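# Stack a 96-well plate from nest N1 onto N2's plate

## Task

Lift the 96-well plate out of plate nest N1 and set it on top of the plate already in plate nest N2 so it is fully nested, with its well A1 directly above the lower plate's well A1. The lower plate has to stay flat in N2, the stack must hold with no help from the robot, and the gripper must release and back away at the end.

## Robot and tools

Robot: two arms, left_arm and right_arm, mounted on a single upright column behind the near edge of the table. left_arm is the robot's own left arm and sits on the +y side. Each carries a parallel gripper. The fingers point along the gripper's +z axis and close along its y axis. end_effector_position is the point between the pads when they are shut, under 1 cm behind the tips. Closing pushes the tips about 17 mm further out along +z.

Frame: every pose is in the scene frame, in metres. z = 0 is the table top and +z points up. The origin is 0.07 m behind the middle of the table's near edge. +x points out over the table and +y is to the robot's left. Quaternions are written w first (qw, qx, qy, qz). The base of left_arm is at (-0.005, +0.031, +0.479) and the base of right_arm is at (+0.004, -0.031, +0.479), both with quat (+0.997, 0, 0, +0.072). Printed hand positions can be off, more so at long reach.

Scene facts: viewed from behind the arms, N1 is the left nest and N2 the right one. Each plate has one cut-off corner, and well A1 is at that corner. A drop of a few millimetres while setting down is acceptable, but a long fall at any moment fails. Loose objects may occasionally get a brief push. Knocking anything off the table ends the scene.

Row format, shared by the tools: 16 numbers. The first 8 are left_arm x, y, z, qw, qx, qy, qz, opening. The last 8 are the same for right_arm. All 16 are needed even when only one arm moves. The position and quaternion are an absolute target pose for the gripper in the scene frame. Opening runs from -1 (closed) to +1 (fully open, 0.145 m). Going from open to closed takes at least about 0.5 s. To hold an arm still, resend the exact pose from the last result taken before it stopped, plus the opening it should keep. To keep an orientation, send the same quaternion every time rather than copying a reported one that may have drifted.

execute_actions(actions): a list of actions. Each action is a table of up to 15 rows, one row per 1/30 s step. If a table is short, its last row is held for the remaining steps of the 15. Calling it with an empty list just returns the state and images. An action is rejected for both arms if any target lies more than 0.6 m from that gripper's current position along any of its own axes. If the first action fails that check against the last reported state, or any action is malformed, the whole call is rejected and nothing moves. At each step the commanded pose is clipped to within 70 mm and 16 degrees of the measured pose. Because of this, a far target can need several actions, and the arm stops at its last clipped pose. When position and orientation conflict, position is favoured.

move(target, speed, blocking): target is one 16-number row giving absolute poses. Each gripper travels in a straight line toward its pose, and both paths finish together in 0.5 to 10 s. Anything longer stops at 10 s, short of the target. speed is 0.002 to 0.5 m/s and defaults to 0.25. Turning is capped at twice that value in rad/s. Openings are sent when the move starts. Paths ignore obstacles and the other arm. Grippers can lag, stray, and overshoot the speed, especially near full reach. Faster contact, or a target set deeper past the contact point, means a harder hit. With blocking=false the call returns after 0.5 s. After that, use wait(0) to check progress, and use wait or stop before sending anything else. The result carries a 'move:' line giving the ending (done, off_target, moving, held, fault) and which limits applied. paced means the pose was clipped. held means a check blocked steps, and the arm may speed up afterwards. The result also gives each gripper's distance to its pose.

wait(seconds): 0 to 10 s. The scene runs and each arm keeps its last command. It returns early if a running move finishes. stop(): brakes a running move, which needs room to stop; the fingers keep moving. zoom_image(camera, region): camera is cam_low, cam_left_wrist or cam_right_wrist, each 896x504. region is [x0, y0, x1, y1] in pixels from the top-left corner, at most 504x504. read_manual(section) returns the licence texts only. finished_scene(scene) ends scene 1 or 2 for good and reports success.

Results: the state line gives each gripper's pose. grip_measured is the finger opening on the command scale. To hold something, command an opening well below grip_measured; the lower it is, the harder the squeeze, up to about 10 N per pad. A fast close can squeeze harder. 'Hand target' lines show where the controller is steering each arm. Step readings list positions, and HELD marks steps where an arm was held back. 'pose unreachable' means the clearance check altered or blocked that arm's command. FAULT lines report arm stops. MOTOR HOT appears from 85 °C. At 100 °C an OVER-TEMPERATURE FAULT stops the arm and its joints give way under load, so avoid holding loads for long, including while thinking. The robot keeps running while you compose replies.

Avoid: collisions or hard pressing between the two arms, slamming or hard pushes on the plates or the lower plate, dropping the plate from any height, and leaving the plate held up by the gripper. Be quick and smooth and use little effort. Joint ranges for both arms (rad): shoulder pitch -1.396 to 2.000 (right arm -1.300), shoulder roll -0.175 to 2.000, upper arm roll ±1.571, elbow 0 to 2.443, forearm roll ±1.571, wrist pitch ±0.785, wrist yaw ±1.571. Equal joint values give mirrored postures, and the elbows stop just short of straight.

Each tool is called after "Emit:" as name([rows], argument=value, ...), one row to a line, values as JSON.

## Session

Scene 1 done. Now scene 2.

Emit:
execute_actions(actions=[])

Scene clock: 0.00 s.
left_arm: end_effector_position=(+0.2569, +0.2773, +0.2534) grip_measured=+1.00 end_effector_quat_wxyz=(+0.473, +0.041, +0.759, -0.445) | right_arm: end_effector_position=(+0.3078, +0.2154, +0.3410) grip_measured=+1.00 end_effector_quat_wxyz=(+0.384, -0.334, +0.779, +0.365)
Joint positions: left_arm=[ 0.626  1.253 -1.351  1.233 -1.357  0.061 -1.039  0.145] | right_arm=[ 1.139  0.043 -1.349  1.412 -1.524 -0.408  0.49   0.145]
Joint velocities: left_arm=[-0.033 -0.011  0.017 -0.002 -0.051 -0.007 -0.051  0.   ] | right_arm=[-0.033  0.077  0.002 -0.022  0.007 -0.051 -0.007 -0.   ]
Motor temperatures (°C, as the motors report them): left_arm=[24 20 23 23 23 21 21] | right_arm=[22 21 22 22 21 22 22]
Hand target (left_arm): +0.257, +0.277, +0.253; +0.473, +0.041, +0.759, -0.445
Hand target (right_arm): +0.308, +0.215, +0.341; +0.384, -0.334, +0.779, +0.365

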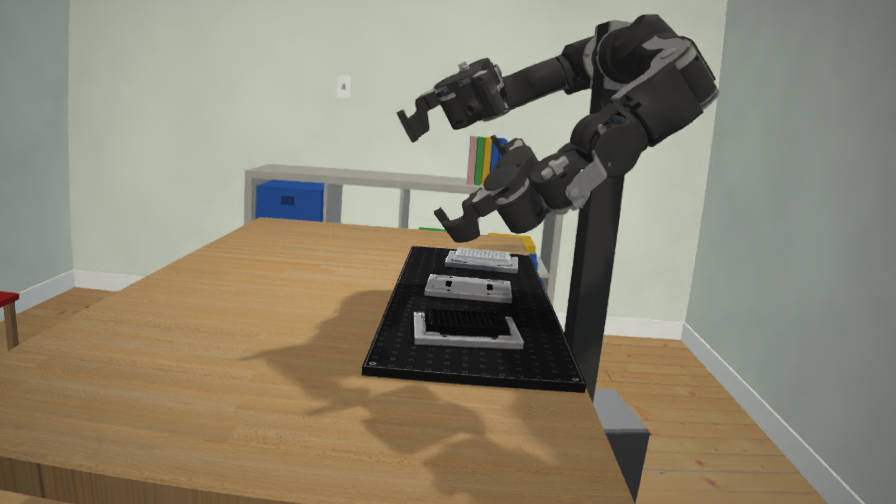

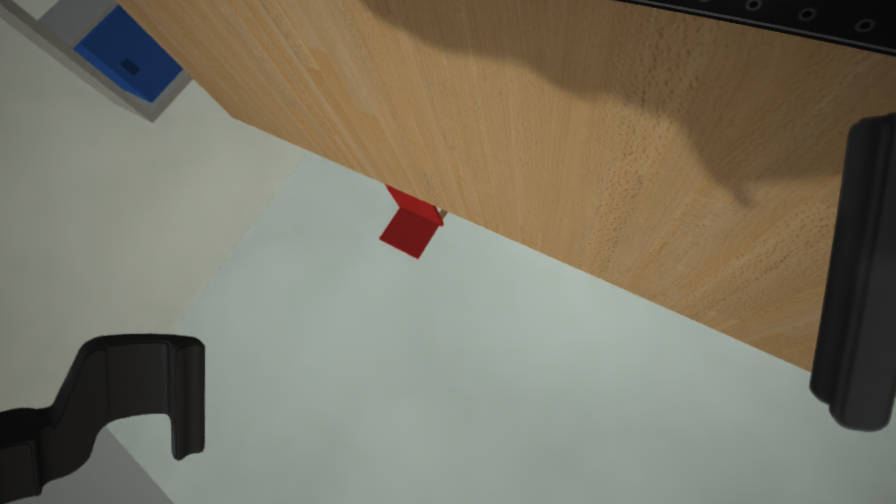

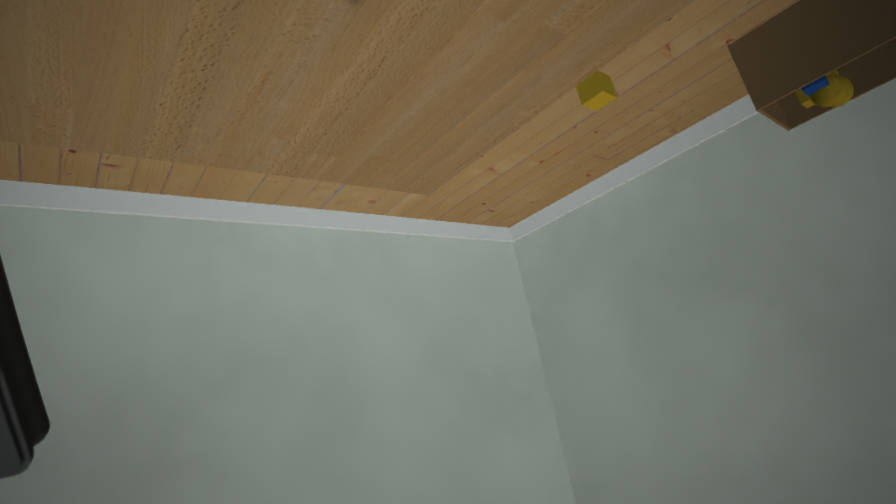

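Emit:
zoom_image(camera="cam_low", region=[360,235,600,395])

Region (360, 235, 600, 395) of cam_low's 896x504 image, scaled by 2.100, with more detail than that image has.

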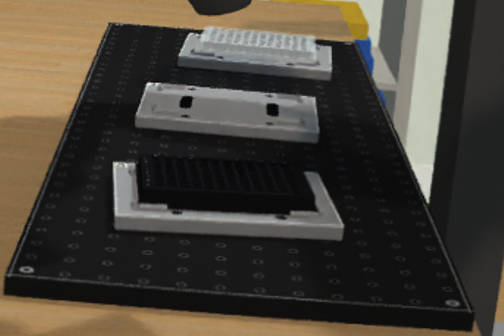

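Emit:
move(target=[0.21,0.17,0.2,0,0,1,0,1.0, 0.18,-0.185,0.2,0,0,1,0,1.0], speed=0.2)

Scene clock: 42.67 s.
left_arm: end_effector_position=(+0.2115, +0.1691, +0.1995) grip_measured=+1.00 end_effector_quat_wxyz=(-0.001, -0.004, +1.000, -0.007) | right_arm: end_effector_position=(+0.1756, -0.1882, +0.2041) grip_measured=+1.00 end_effector_quat_wxyz=(+0.000, -0.008, +1.000, -0.008)
Joint positions: left_arm=[ 1.082  0.863 -1.537  1.86  -0.582 -0.649  1.27   0.145] | right_arm=[ 0.785  1.388 -1.427  2.232 -0.733 -0.459  1.143  0.145]
Joint velocities: left_arm=[ 0.011 -0.011 -0.002 -0.017 -0.066 -0.007  0.081  0.   ] | right_arm=[-0.055 -0.033  0.012  0.012 -0.022 -0.022  0.095  0.   ]
Motor temperatures (°C, as the motors report them): left_arm=[25 21 23 23 23 21 21] | right_arm=[24 21 24 22 21 22 22]
Hand target (left_arm): +0.212, +0.171, +0.199; -0.001, -0.007, +1.000, -0.004
Hand target (right_arm): +0.174, -0.187, +0.203; -0.003, -0.009, +1.000, -0.005
Off the commanded pose (left_arm): 0.002 m, 1 deg.
Off the commanded pose (right_arm): 0.007 m, 1 deg.
move: off_target (right_arm)

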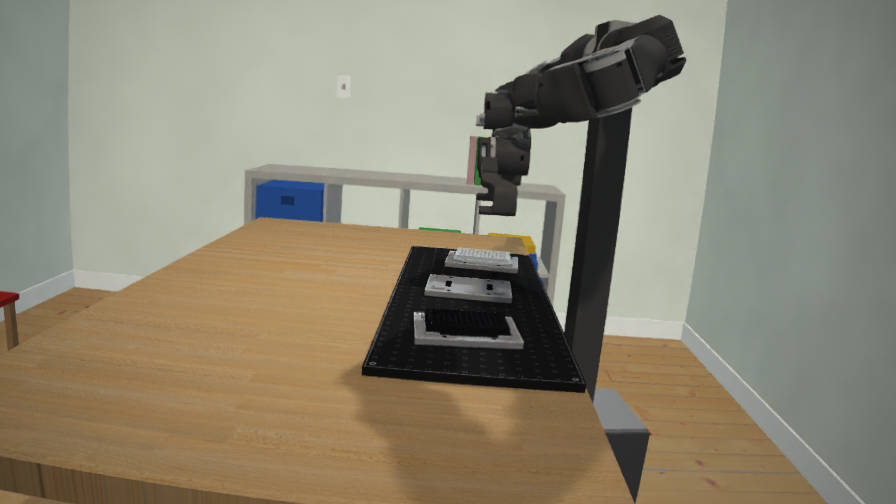

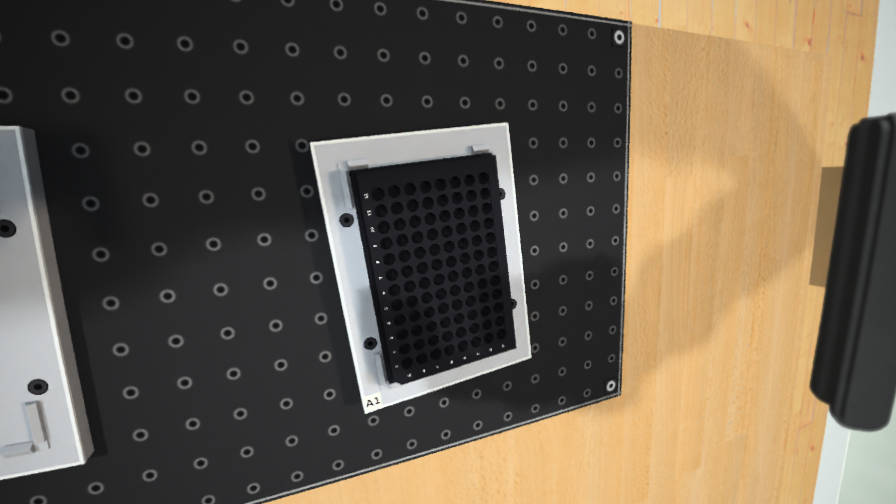

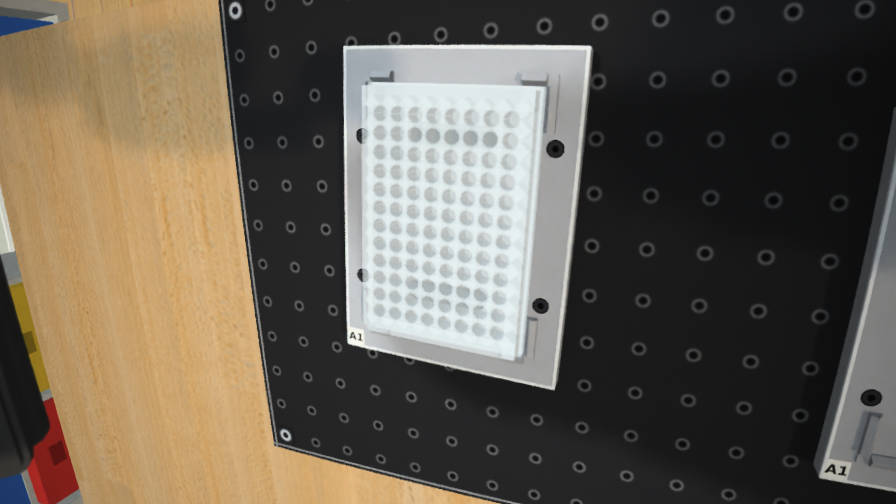

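Emit:
zoom_image(camera="cam_right_wrist", region=[330,40,610,400])

Emit:
zoom_image(camera="cam_left_wrist", region=[300,110,550,420])

Region (330, 40, 610, 400) of cam_right_wrist's 896x504 image, scaled by 1.400, with more detail than that image has.

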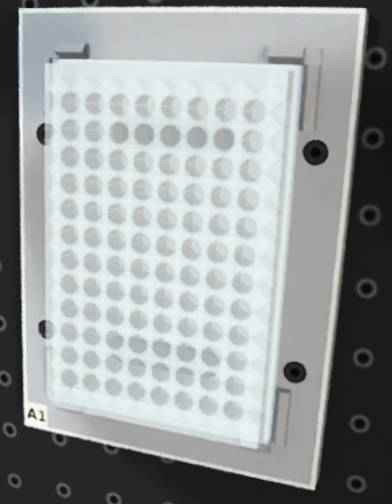

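Region (300, 110, 550, 420) of cam_left_wrist's 896x504 image, scaled by 1.626, with more detail than that image has; it fills the left 406 columns of this view, and the rest is white.

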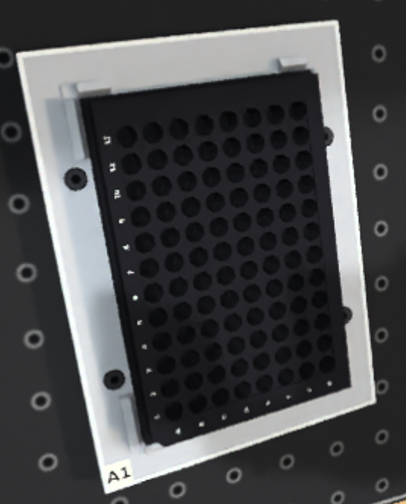

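Emit:
zoom_image(camera="cam_right_wrist", region=[345,280,445,360])

Emit:
zoom_image(camera="cam_right_wrist", region=[460,60,570,150])

Emit:
zoom_image(camera="cam_right_wrist", region=[345,60,455,150])

Emit:
zoom_image(camera="cam_right_wrist", region=[450,290,560,380])

Region (345, 280, 445, 360) of cam_right_wrist's 896x504 image, scaled by 5.040, with more detail than that image has; it fills the top 403 rows of this view, and the rest is white.

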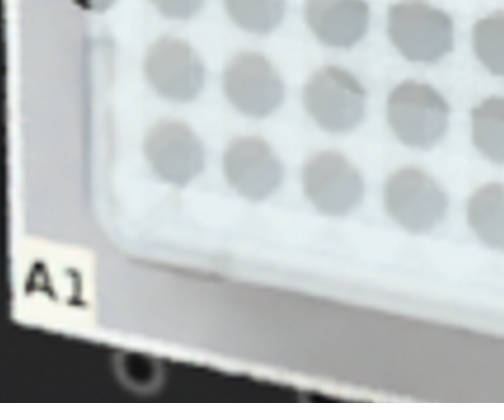

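Region (460, 60, 570, 150) of cam_right_wrist's 896x504 image, scaled by 4.582, with more detail than that image has; it fills the top 412 rows of this view, and the rest is white.

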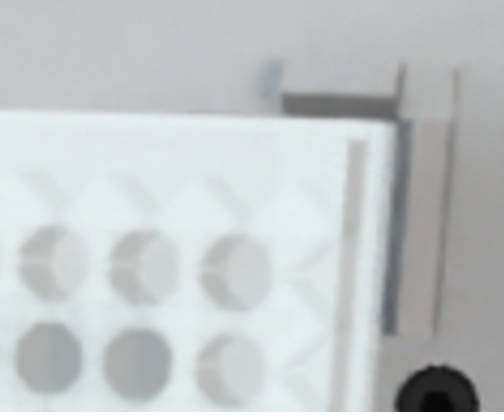

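Region (345, 60, 455, 150) of cam_right_wrist's 896x504 image, scaled by 4.582, with more detail than that image has; it fills the top 412 rows of this view, and the rest is white.

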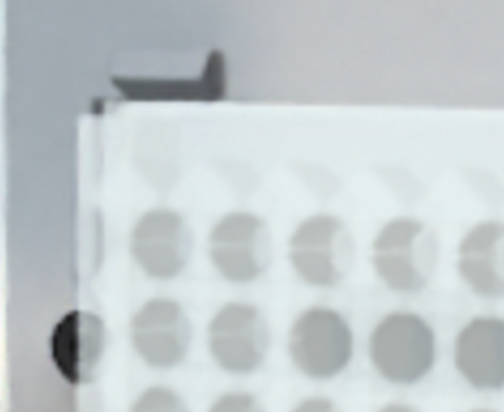

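Region (450, 290, 560, 380) of cam_right_wrist's 896x504 image, scaled by 4.582, with more detail than that image has; it fills the top 412 rows of this view, and the rest is white.

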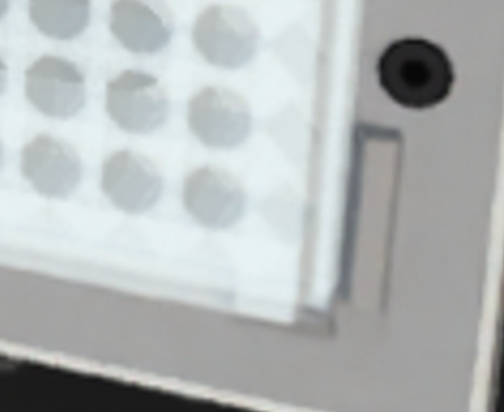

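Emit:
move(target=[0.21,0.17,0.2,0,0,1,0,1.0, 0.193,-0.261,0.085,0,0.0218,0.9998,0,0.5], speed=0.15)

Scene clock: 159.07 s.
left_arm: end_effector_position=(+0.2104, +0.1691, +0.2002) grip_measured=+1.00 end_effector_quat_wxyz=(-0.000, -0.000, +1.000, -0.004) | right_arm: end_effector_position=(+0.1919, -0.2656, +0.0869) grip_measured=+0.50 end_effector_quat_wxyz=(-0.002, +0.019, +1.000, -0.006)
Joint positions: left_arm=[ 1.082  0.863 -1.537  1.869 -0.583 -0.649  1.281  0.145] | right_arm=[ 0.53   1.242 -1.501  1.589 -1.174 -0.487  0.521  0.112]
Joint velocities: left_arm=[-0.055 -0.033 -0.012 -0.007  0.022 -0.007 -0.051  0.   ] | right_arm=[-0.011 -0.011 -0.017  0.017  0.007 -0.007 -0.051  0.   ]
Motor temperatures (°C, as the motors report them): left_arm=[26 21 23 23 23 21 21] | right_arm=[22 21 23 22 21 22 22]
Hand target (left_arm): +0.210, +0.170, +0.200; +0.000, -0.000, +1.000, -0.000
Hand target (right_arm): +0.191, -0.264, +0.086; -0.003, +0.017, +1.000, -0.002
Off the commanded pose (left_arm): 0.001 m, 0 deg.
Off the commanded pose (right_arm): 0.005 m, 1 deg.
move: off_target (right_arm)

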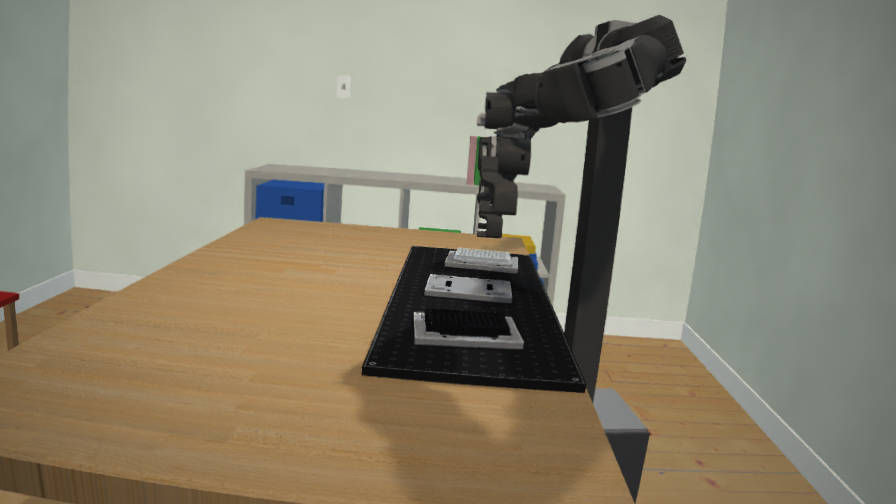

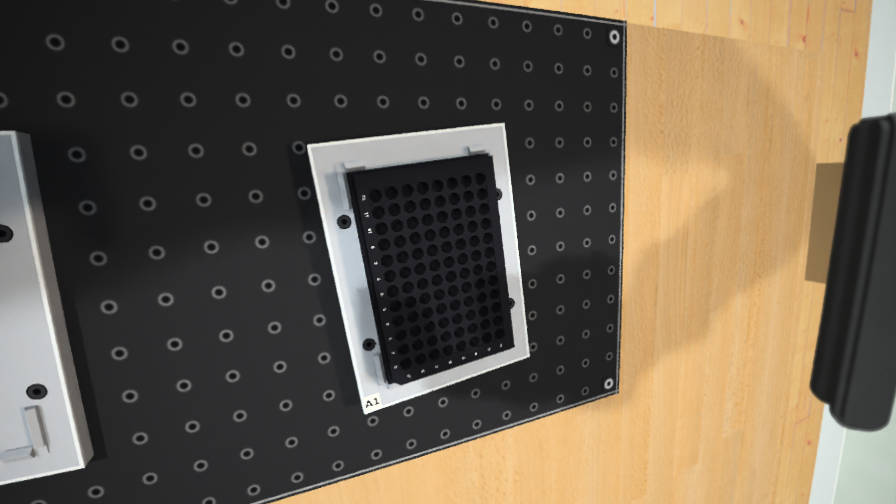

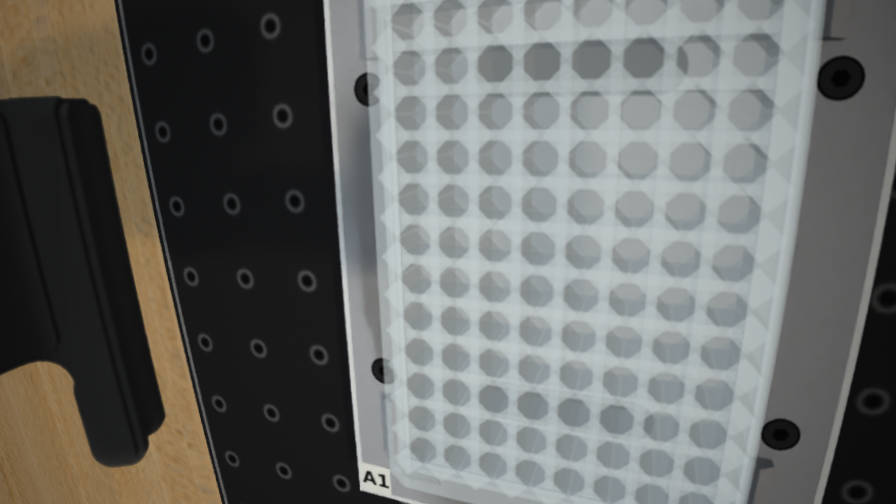

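Emit:
move(target=[0.21,0.17,0.2,0,0,1,0,1.0, 0.196,-0.2625,0.058,0,0.0218,0.9998,0,0.5], speed=0.05)

Scene clock: 179.20 s.
left_arm: end_effector_position=(+0.2104, +0.1693, +0.2002) grip_measured=+1.00 end_effector_quat_wxyz=(-0.000, -0.000, +1.000, -0.003) | right_arm: end_effector_position=(+0.1970, -0.2639, +0.0589) grip_measured=+0.50 end_effector_quat_wxyz=(+0.000, +0.022, +1.000, -0.002)
Joint positions: left_arm=[ 1.082  0.863 -1.537  1.869 -0.583 -0.649  1.281  0.145] | right_arm=[ 0.496  1.13  -1.501  1.431 -1.218 -0.466  0.453  0.112]
Joint velocities: left_arm=[-0.077 -0.033 -0.007  0.007  0.037 -0.022 -0.022  0.   ] | right_arm=[-0.011  0.033 -0.002  0.007 -0.022  0.022 -0.022  0.   ]
Motor temperatures (°C, as the motors report them): left_arm=[26 21 23 23 23 21 21] | right_arm=[22 22 23 22 21 22 22]
Hand target (left_arm): +0.210, +0.170, +0.200; +0.000, +0.000, +1.000, +0.000
Hand target (right_arm): +0.196, -0.263, +0.058; -0.000, +0.021, +1.000, +0.000
Off the commanded pose (left_arm): 0.001 m, 0 deg.
Off the commanded pose (right_arm): 0.002 m, 0 deg.
move: done

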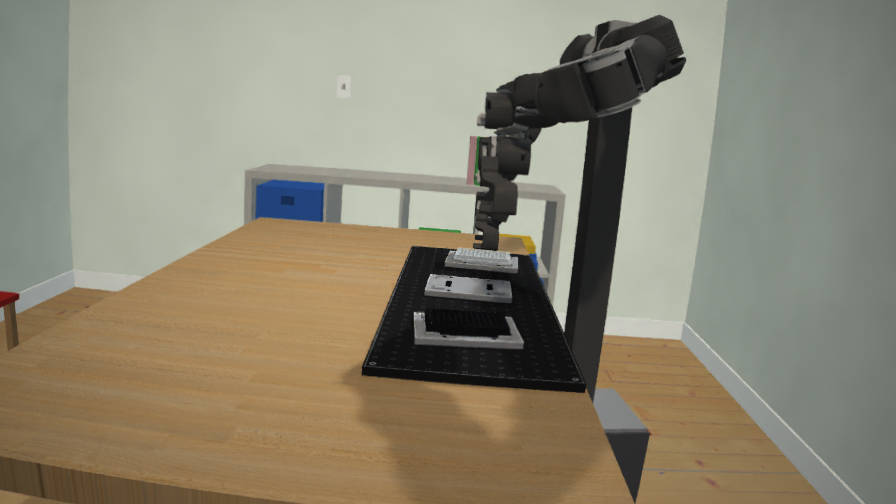

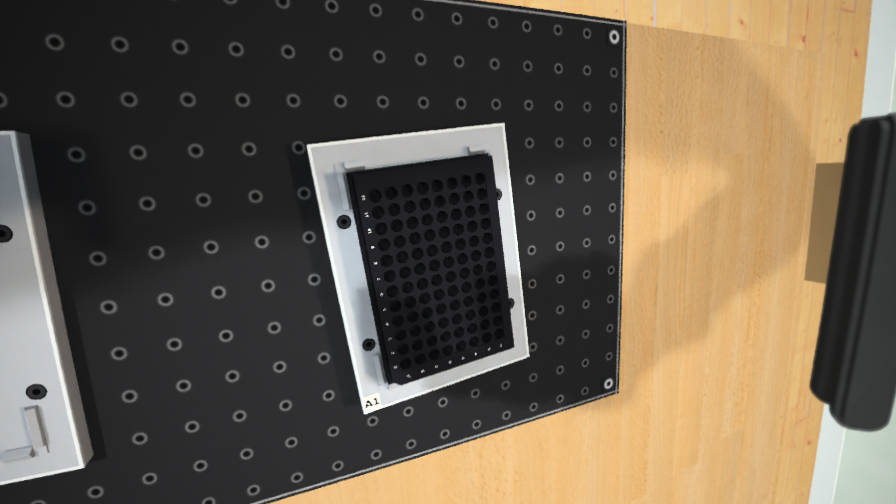

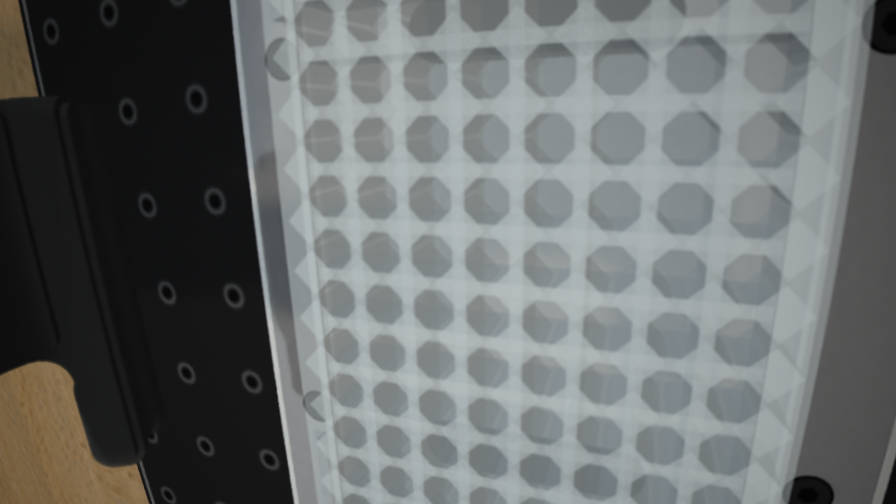

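Emit:
move(target=[0.21,0.17,0.2,0,0,1,0,1.0, 0.196,-0.2625,0.0365,0,0.0218,0.9998,0,0.5], speed=0.03)

Emit:
zoom_image(camera="cam_low", region=[435,230,525,280])

Scene clock: 191.20 s.
left_arm: end_effector_position=(+0.2104, +0.1693, +0.2002) grip_measured=+1.00 end_effector_quat_wxyz=(-0.000, -0.000, +1.000, -0.003) | right_arm: end_effector_position=(+0.1972, -0.2642, +0.0376) grip_measured=+0.50 end_effector_quat_wxyz=(+0.000, +0.022, +1.000, -0.003)
Joint positions: left_arm=[ 1.082  0.863 -1.537  1.869 -0.583 -0.649  1.281  0.145] | right_arm=[ 0.465  1.048 -1.501  1.308 -1.256 -0.45   0.398  0.112]
Joint velocities: left_arm=[-0.033 -0.011 -0.012 -0.002  0.037  0.022  0.007  0.   ] | right_arm=[-0.187 -0.033 -0.017  0.022 -0.037 -0.007 -0.037 -0.   ]
Motor temperatures (°C, as the motors report them): left_arm=[26 21 23 23 23 21 21] | right_arm=[22 22 23 22 21 22 22]
Hand target (left_arm): +0.210, +0.170, +0.200; +0.000, +0.000, +1.000, -0.000
Hand target (right_arm): +0.196, -0.263, +0.037; -0.000, +0.021, +1.000, -0.000
Off the commanded pose (left_arm): 0.001 m, 0 deg.
Off the commanded pose (right_arm): 0.002 m, 0 deg.
move: done

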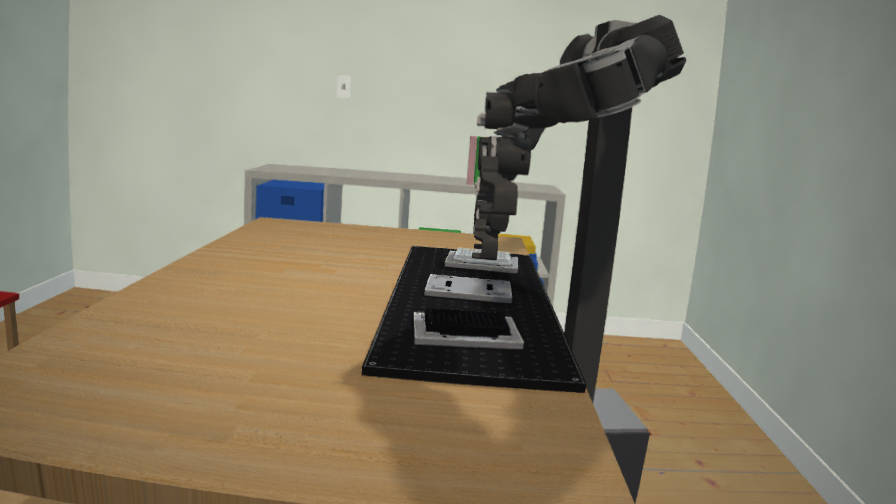

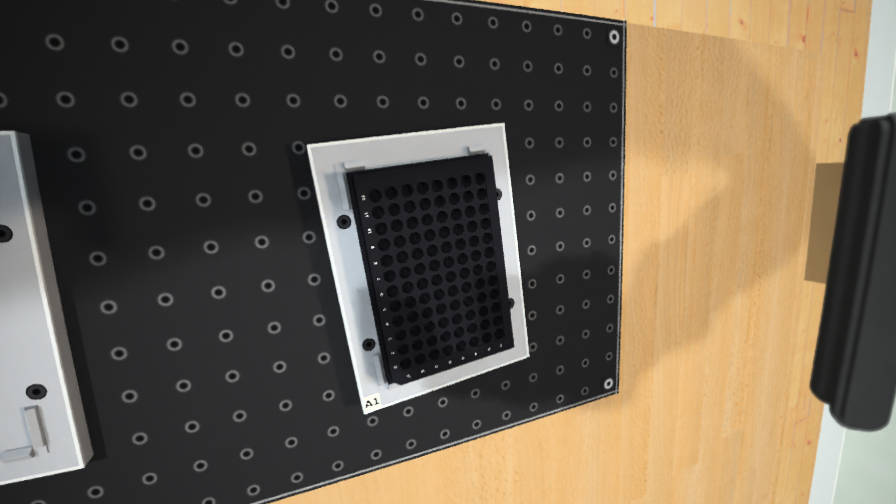

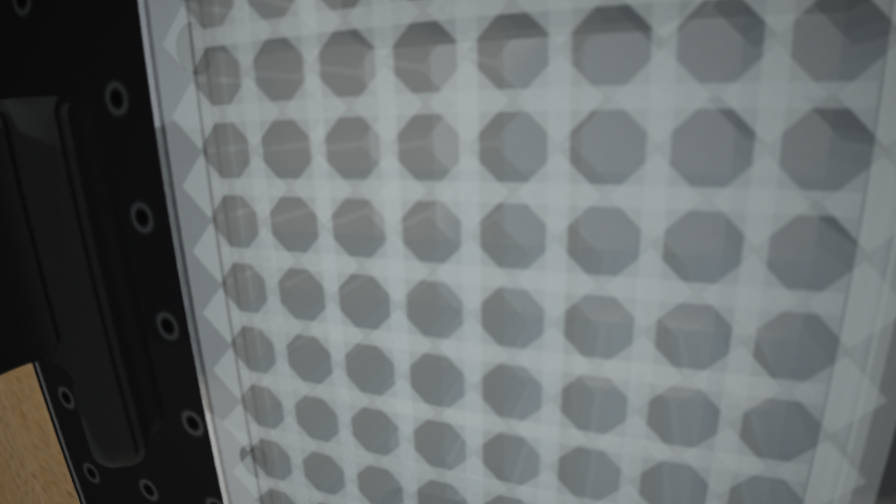

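Region (435, 230, 525, 280) of cam_low's 896x504 image, scaled by 5.600, with more detail than that image has.

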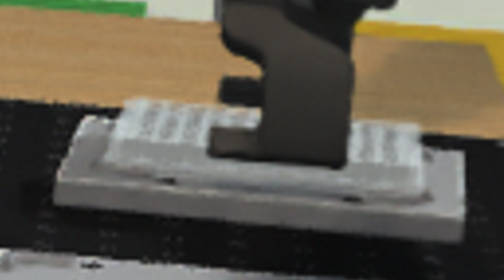

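Emit:
execute_actions(actions=[])

Scene clock: 229.97 s.
left_arm: end_effector_position=(+0.2104, +0.1693, +0.2002) grip_measured=+1.00 end_effector_quat_wxyz=(-0.000, -0.000, +1.000, -0.003) | right_arm: end_effector_position=(+0.1972, -0.2642, +0.0376) grip_measured=+0.50 end_effector_quat_wxyz=(+0.000, +0.022, +1.000, -0.003)
Joint positions: left_arm=[ 1.082  0.863 -1.537  1.869 -0.583 -0.649  1.281  0.145] | right_arm=[ 0.465  1.048 -1.501  1.308 -1.256 -0.45   0.398  0.112]
Joint velocities: left_arm=[ 0.033 -0.011 -0.002  0.012  0.081  0.022 -0.022 -0.   ] | right_arm=[-0.077 -0.055  0.012 -0.007 -0.051 -0.066 -0.007 -0.   ]
Motor temperatures (°C, as the motors report them): left_arm=[26 21 23 23 23 21 21] | right_arm=[22 22 22 22 21 22 22]
Hand target (left_arm): +0.210, +0.170, +0.200; +0.000, +0.000, +1.000, -0.000
Hand target (right_arm): +0.196, -0.263, +0.037; -0.000, +0.021, +1.000, -0.000
Off the commanded pose (left_arm): 0.001 m, 0 deg.
Off the commanded pose (right_arm): 0.002 m, 0 deg.

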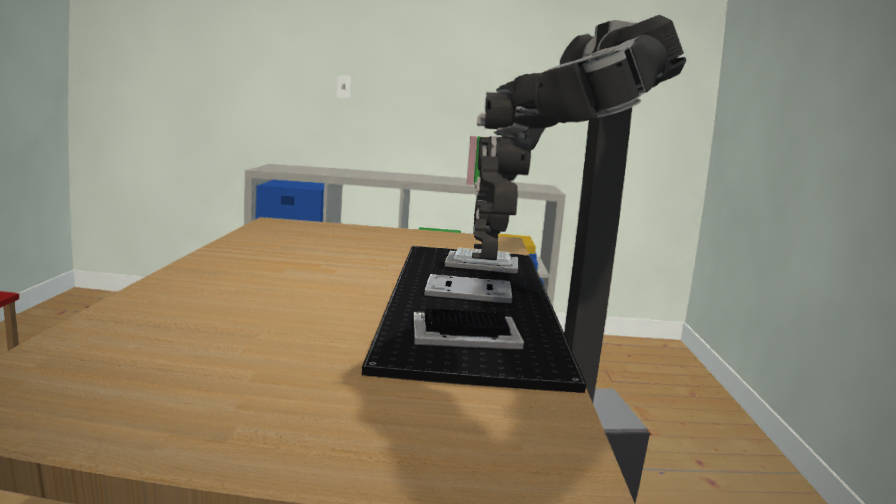

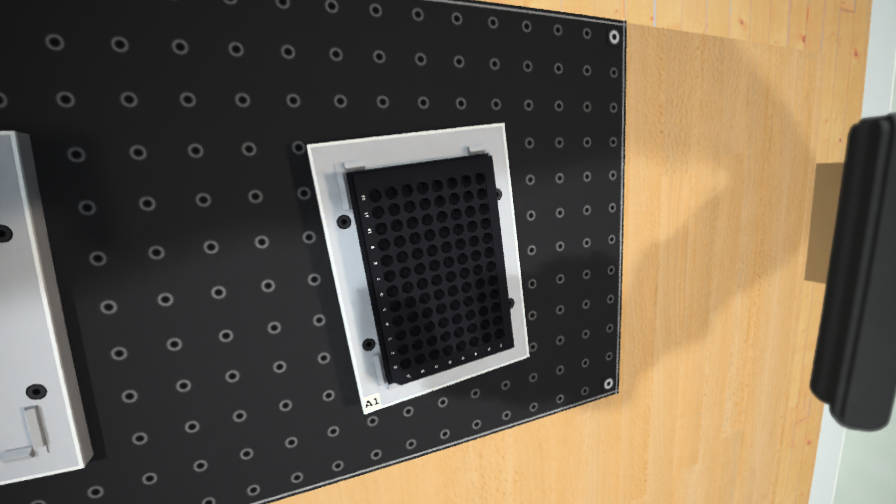

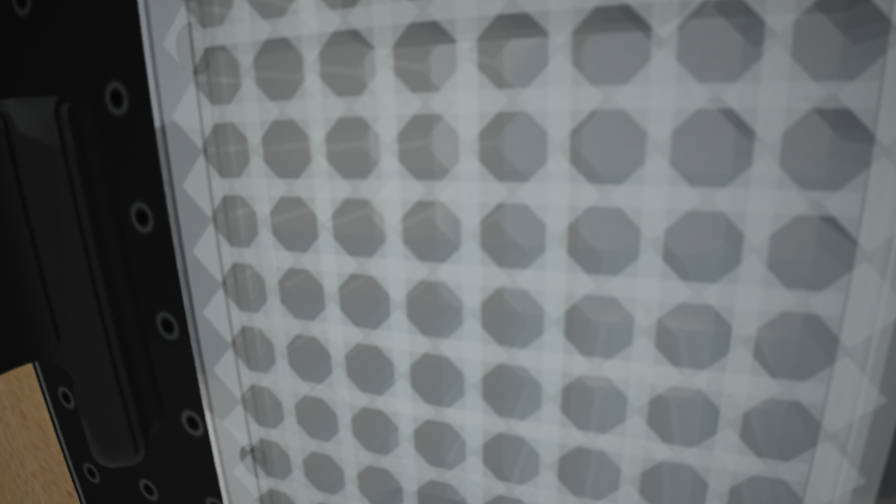

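Emit:
execute_actions([
  [[0.21,0.17,0.2,0,0,1,0,1.0,0.196,-0.2625,0.0365,0,0.0218,0.9998,0,0.42],[0.21,0.17,0.2,0,0,1,0,1.0,0.196,-0.2625,0.0365,0,0.0218,0.9998,0,0.35],[0.21,0.17,0.2,0,0,1,0,1.0,0.196,-0.2625,0.0365,0,0.0218,0.9998,0,0.28],[0.21,0.17,0.2,0,0,1,0,1.0,0.196,-0.2625,0.0365,0,0.0218,0.9998,0,0.22],[0.21,0.17,0.2,0,0,1,0,1.0,0.196,-0.2625,0.0365,0,0.0218,0.9998,0,0.17],[0.21,0.17,0.2,0,0,1,0,1.0,0.196,-0.2625,0.0365,0,0.0218,0.9998,0,0.13],[0.21,0.17,0.2,0,0,1,0,1.0,0.196,-0.2625,0.0365,0,0.0218,0.9998,0,0.10],[0.21,0.17,0.2,0,0,1,0,1.0,0.196,-0.2625,0.0365,0,0.0218,0.9998,0,0.07],[0.21,0.17,0.2,0,0,1,0,1.0,0.196,-0.2625,0.0365,0,0.0218,0.9998,0,0.04],[0.21,0.17,0.2,0,0,1,0,1.0,0.196,-0.2625,0.0365,0,0.0218,0.9998,0,0.0],[0.21,0.17,0.2,0,0,1,0,1.0,0.196,-0.2625,0.0365,0,0.0218,0.9998,0,-0.05],[0.21,0.17,0.2,0,0,1,0,1.0,0.196,-0.2625,0.0365,0,0.0218,0.9998,0,-0.1],[0.21,0.17,0.2,0,0,1,0,1.0,0.196,-0.2625,0.0365,0,0.0218,0.9998,0,-0.17],[0.21,0.17,0.2,0,0,1,0,1.0,0.196,-0.2625,0.0365,0,0.0218,0.9998,0,-0.24],[0.21,0.17,0.2,0,0,1,0,1.0,0.196,-0.2625,0.0365,0,0.0218,0.9998,0,-0.3]],
])

Scene clock: 252.63 s.
left_arm: end_effector_position=(+0.2104, +0.1693, +0.2002) grip_measured=+1.00 end_effector_quat_wxyz=(-0.000, -0.000, +1.000, -0.003) | right_arm: end_effector_position=(+0.1974, -0.2662, +0.0377) grip_measured=+0.10 end_effector_quat_wxyz=(+0.001, +0.022, +1.000, -0.006)
Joint positions: left_arm=[ 1.082  0.863 -1.537  1.869 -0.583 -0.649  1.281  0.145] | right_arm=[ 0.465  1.049 -1.501  1.306 -1.257 -0.449  0.4    0.083]
Joint velocities: left_arm=[ 0.033 -0.077 -0.012 -0.002 -0.022  0.007 -0.051  0.   ] | right_arm=[ 0.011 -0.011  0.022  0.007 -0.007 -0.066 -0.037 -0.   ]
Motor temperatures (°C, as the motors report them): left_arm=[26 21 23 23 23 21 21] | right_arm=[22 22 22 22 21 22 22]
Hand target (left_arm): +0.210, +0.170, +0.200; +0.000, +0.000, +1.000, -0.000
Hand target (right_arm): +0.196, -0.262, +0.037; +0.000, +0.022, +1.000, +0.000
Off the commanded pose (left_arm): 0.001 m, 0 deg.
Off the commanded pose (right_arm): 0.004 m, 1 deg.
Step readings (end_effector_position):
0: left_arm (+0.2104, +0.1693, +0.2002) | right_arm (+0.1972, -0.2642, +0.0376)
1: left_arm (+0.2104, +0.1693, +0.2002) | right_arm (+0.1972, -0.2642, +0.0376)
2: left_arm (+0.2104, +0.1693, +0.2002) | right_arm (+0.1973, -0.2642, +0.0376)
4: left_arm (+0.2104, +0.1693, +0.2002) | right_arm (+0.1973, -0.2642, +0.0376)
8: left_arm (+0.2104, +0.1693, +0.2002) | right_arm (+0.1974, -0.2662, +0.0377)
15: end_effector_position above

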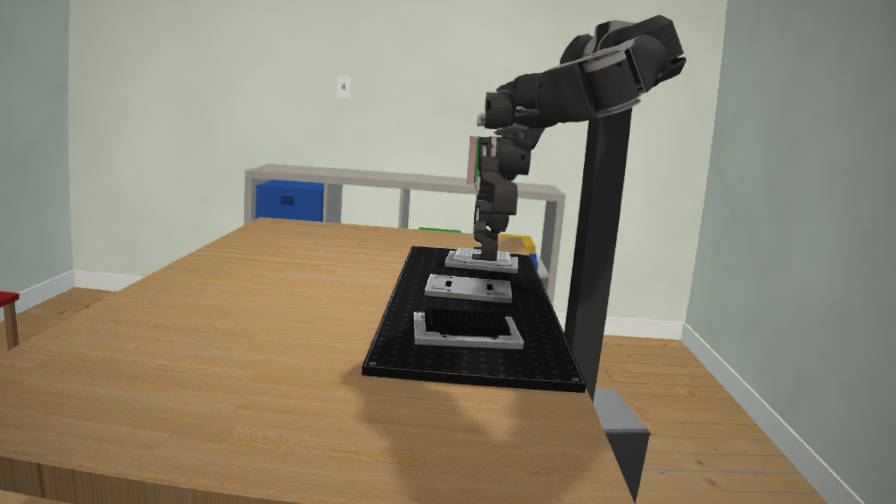

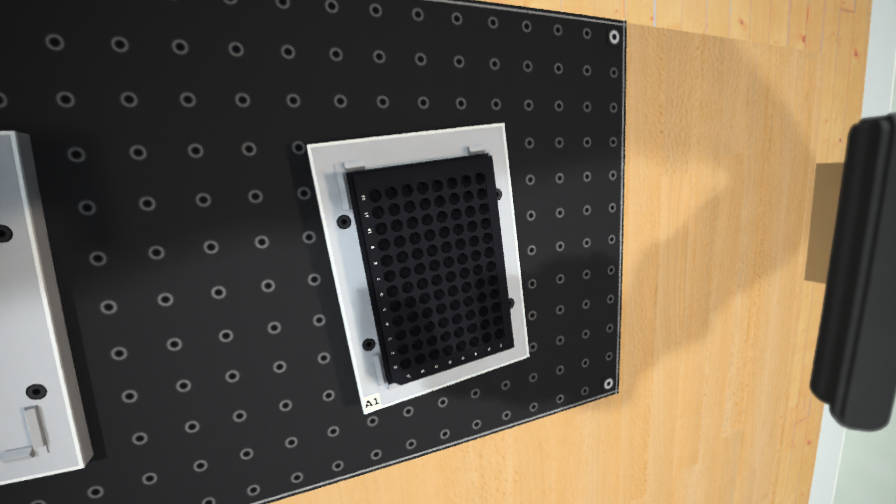

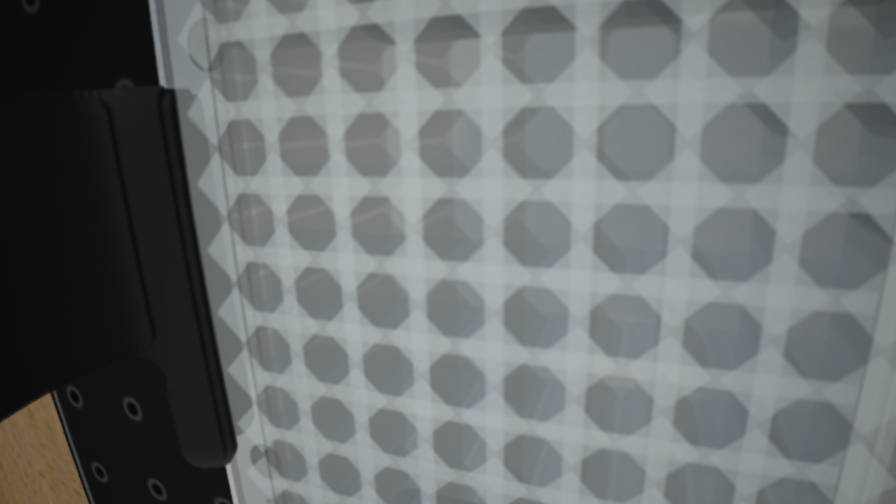

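Emit:
execute_actions([
  [[0.21,0.17,0.2,0,0,1,0,1.0,0.197,-0.265,0.0375,0,0.0218,0.9998,0,-0.3]],
])

Scene clock: 259.50 s.
left_arm: end_effector_position=(+0.2104, +0.1693, +0.2002) grip_measured=+1.00 end_effector_quat_wxyz=(-0.000, -0.000, +1.000, -0.003) | right_arm: end_effector_position=(+0.1974, -0.2666, +0.0378) grip_measured=+0.10 end_effector_quat_wxyz=(+0.001, +0.023, +1.000, -0.005)
Joint positions: left_arm=[ 1.082  0.863 -1.537  1.869 -0.583 -0.649  1.281  0.145] | right_arm=[ 0.465  1.051 -1.501  1.305 -1.258 -0.45   0.395  0.083]
Joint velocities: left_arm=[-0.033 -0.077 -0.022 -0.022  0.051  0.051  0.007  0.   ] | right_arm=[-0.011 -0.077 -0.002 -0.017 -0.022 -0.007  0.037 -0.   ]
Motor temperatures (°C, as the motors report them): left_arm=[26 21 23 23 23 21 21] | right_arm=[22 22 22 22 21 22 22]
Hand target (left_arm): +0.210, +0.170, +0.200; +0.000, +0.000, +1.000, -0.000
Hand target (right_arm): +0.197, -0.265, +0.037; -0.000, +0.022, +1.000, -0.000
Off the commanded pose (left_arm): 0.001 m, 0 deg.
Off the commanded pose (right_arm): 0.002 m, 1 deg.
Step readings (end_effector_position):
0: left_arm (+0.2104, +0.1693, +0.2002) | right_arm (+0.1974, -0.2662, +0.0377)
1: left_arm (+0.2104, +0.1693, +0.2002) | right_arm (+0.1975, -0.2666, +0.0377)
2: left_arm (+0.2104, +0.1693, +0.2002) | right_arm (+0.1974, -0.2666, +0.0378)
4: left_arm (+0.2104, +0.1693, +0.2002) | right_arm (+0.1974, -0.2666, +0.0378)
8: left_arm (+0.2104, +0.1693, +0.2002) | right_arm (+0.1974, -0.2666, +0.0378)
15: end_effector_position above

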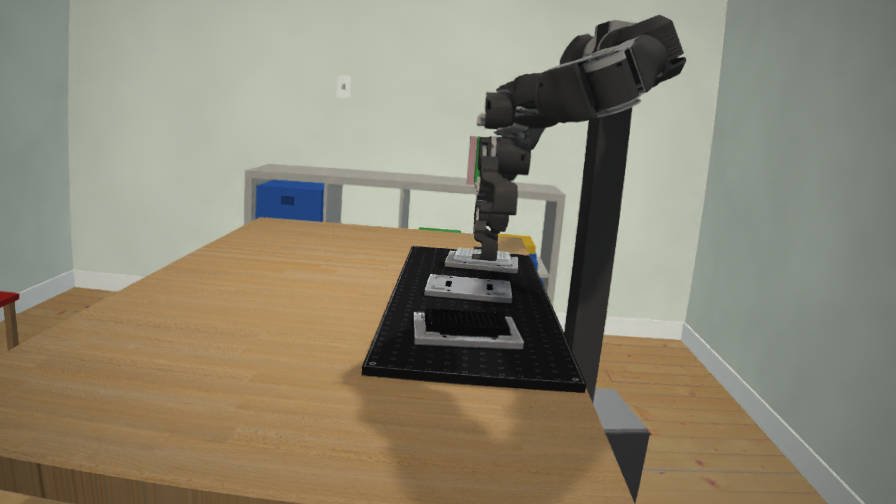

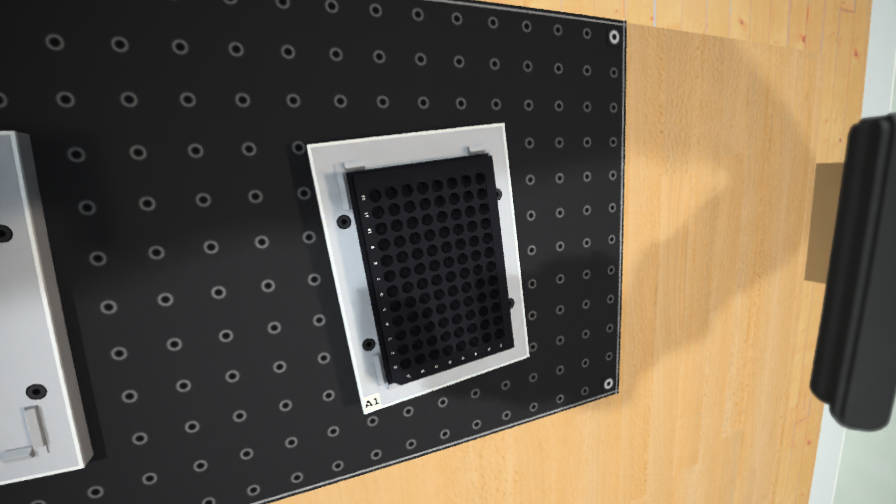

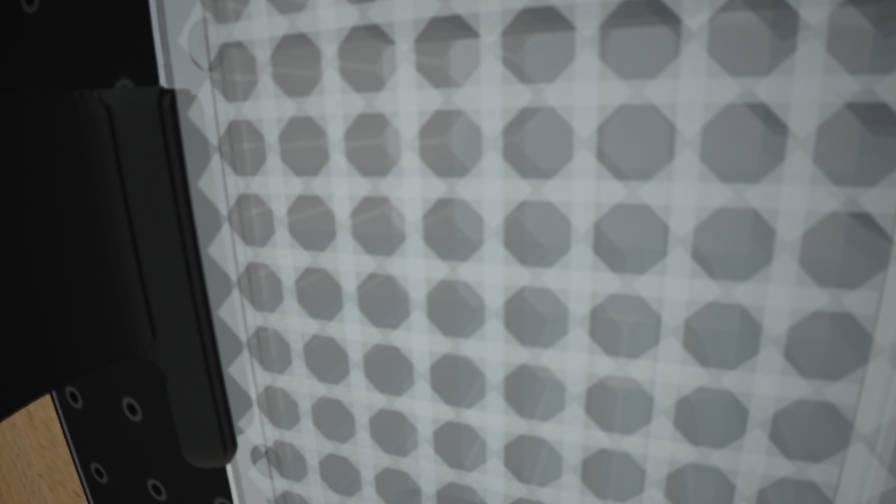

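Emit:
move(target=[0.21,0.17,0.2,0,0,1,0,1.0,0.197,-0.266,0.10,0,0.0218,0.9998,0,-0.3], speed=0.04)

Scene clock: 268.70 s.
left_arm: end_effector_position=(+0.2104, +0.1693, +0.2002) grip_measured=+1.00 end_effector_quat_wxyz=(-0.000, -0.000, +1.000, -0.003) | right_arm: end_effector_position=(+0.1970, -0.2647, +0.0995) grip_measured=+0.09 end_effector_quat_wxyz=(+0.002, +0.024, +1.000, +0.002)
Joint positions: left_arm=[ 1.082  0.863 -1.537  1.869 -0.583 -0.649  1.281  0.145] | right_arm=[ 0.566  1.281 -1.501  1.63  -1.145 -0.505  0.524  0.082]
Joint velocities: left_arm=[-0.033  0.033 -0.002  0.017  0.007 -0.007  0.11   0.   ] | right_arm=[-0.033  0.011 -0.017  0.002 -0.022  0.037 -0.095 -0.   ]
Motor temperatures (°C, as the motors report them): left_arm=[26 21 23 23 23 21 21] | right_arm=[22 22 22 22 21 22 22]
Hand target (left_arm): +0.210, +0.170, +0.200; +0.000, +0.000, +1.000, -0.000
Hand target (right_arm): +0.197, -0.265, +0.100; +0.001, +0.023, +1.000, +0.000
Off the commanded pose (left_arm): 0.001 m, 0 deg.
Off the commanded pose (right_arm): 0.001 m, 0 deg.
move: done

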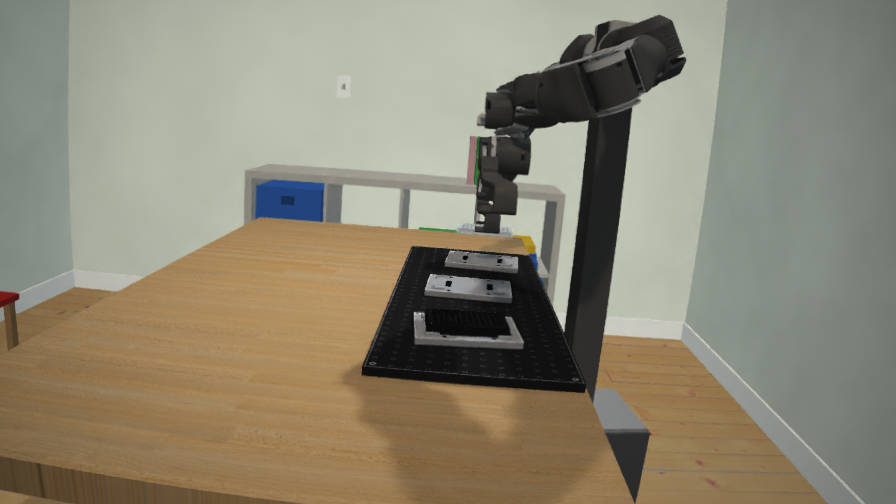

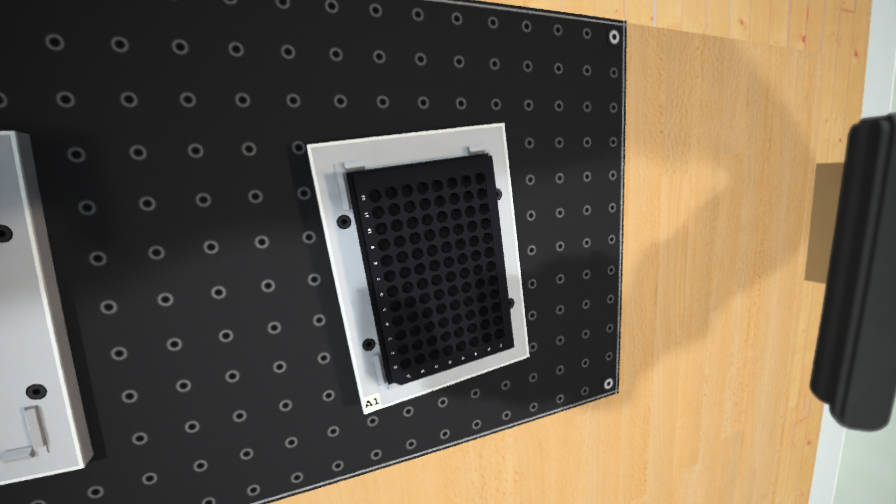

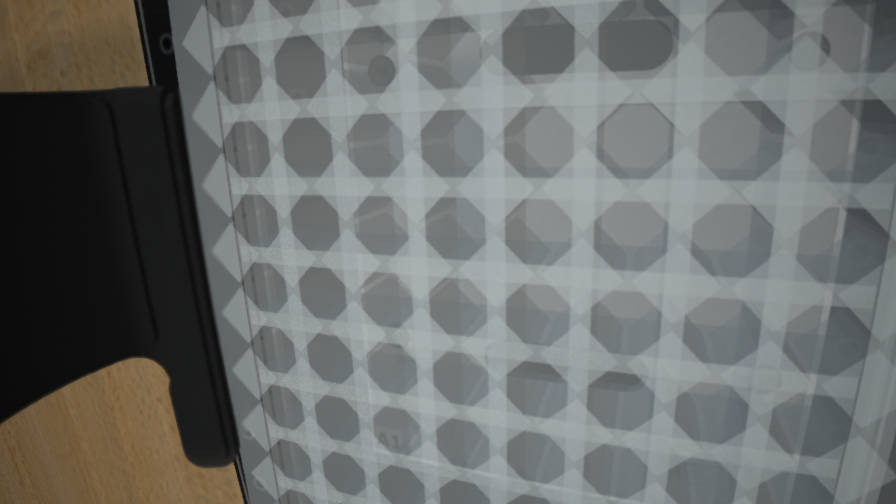

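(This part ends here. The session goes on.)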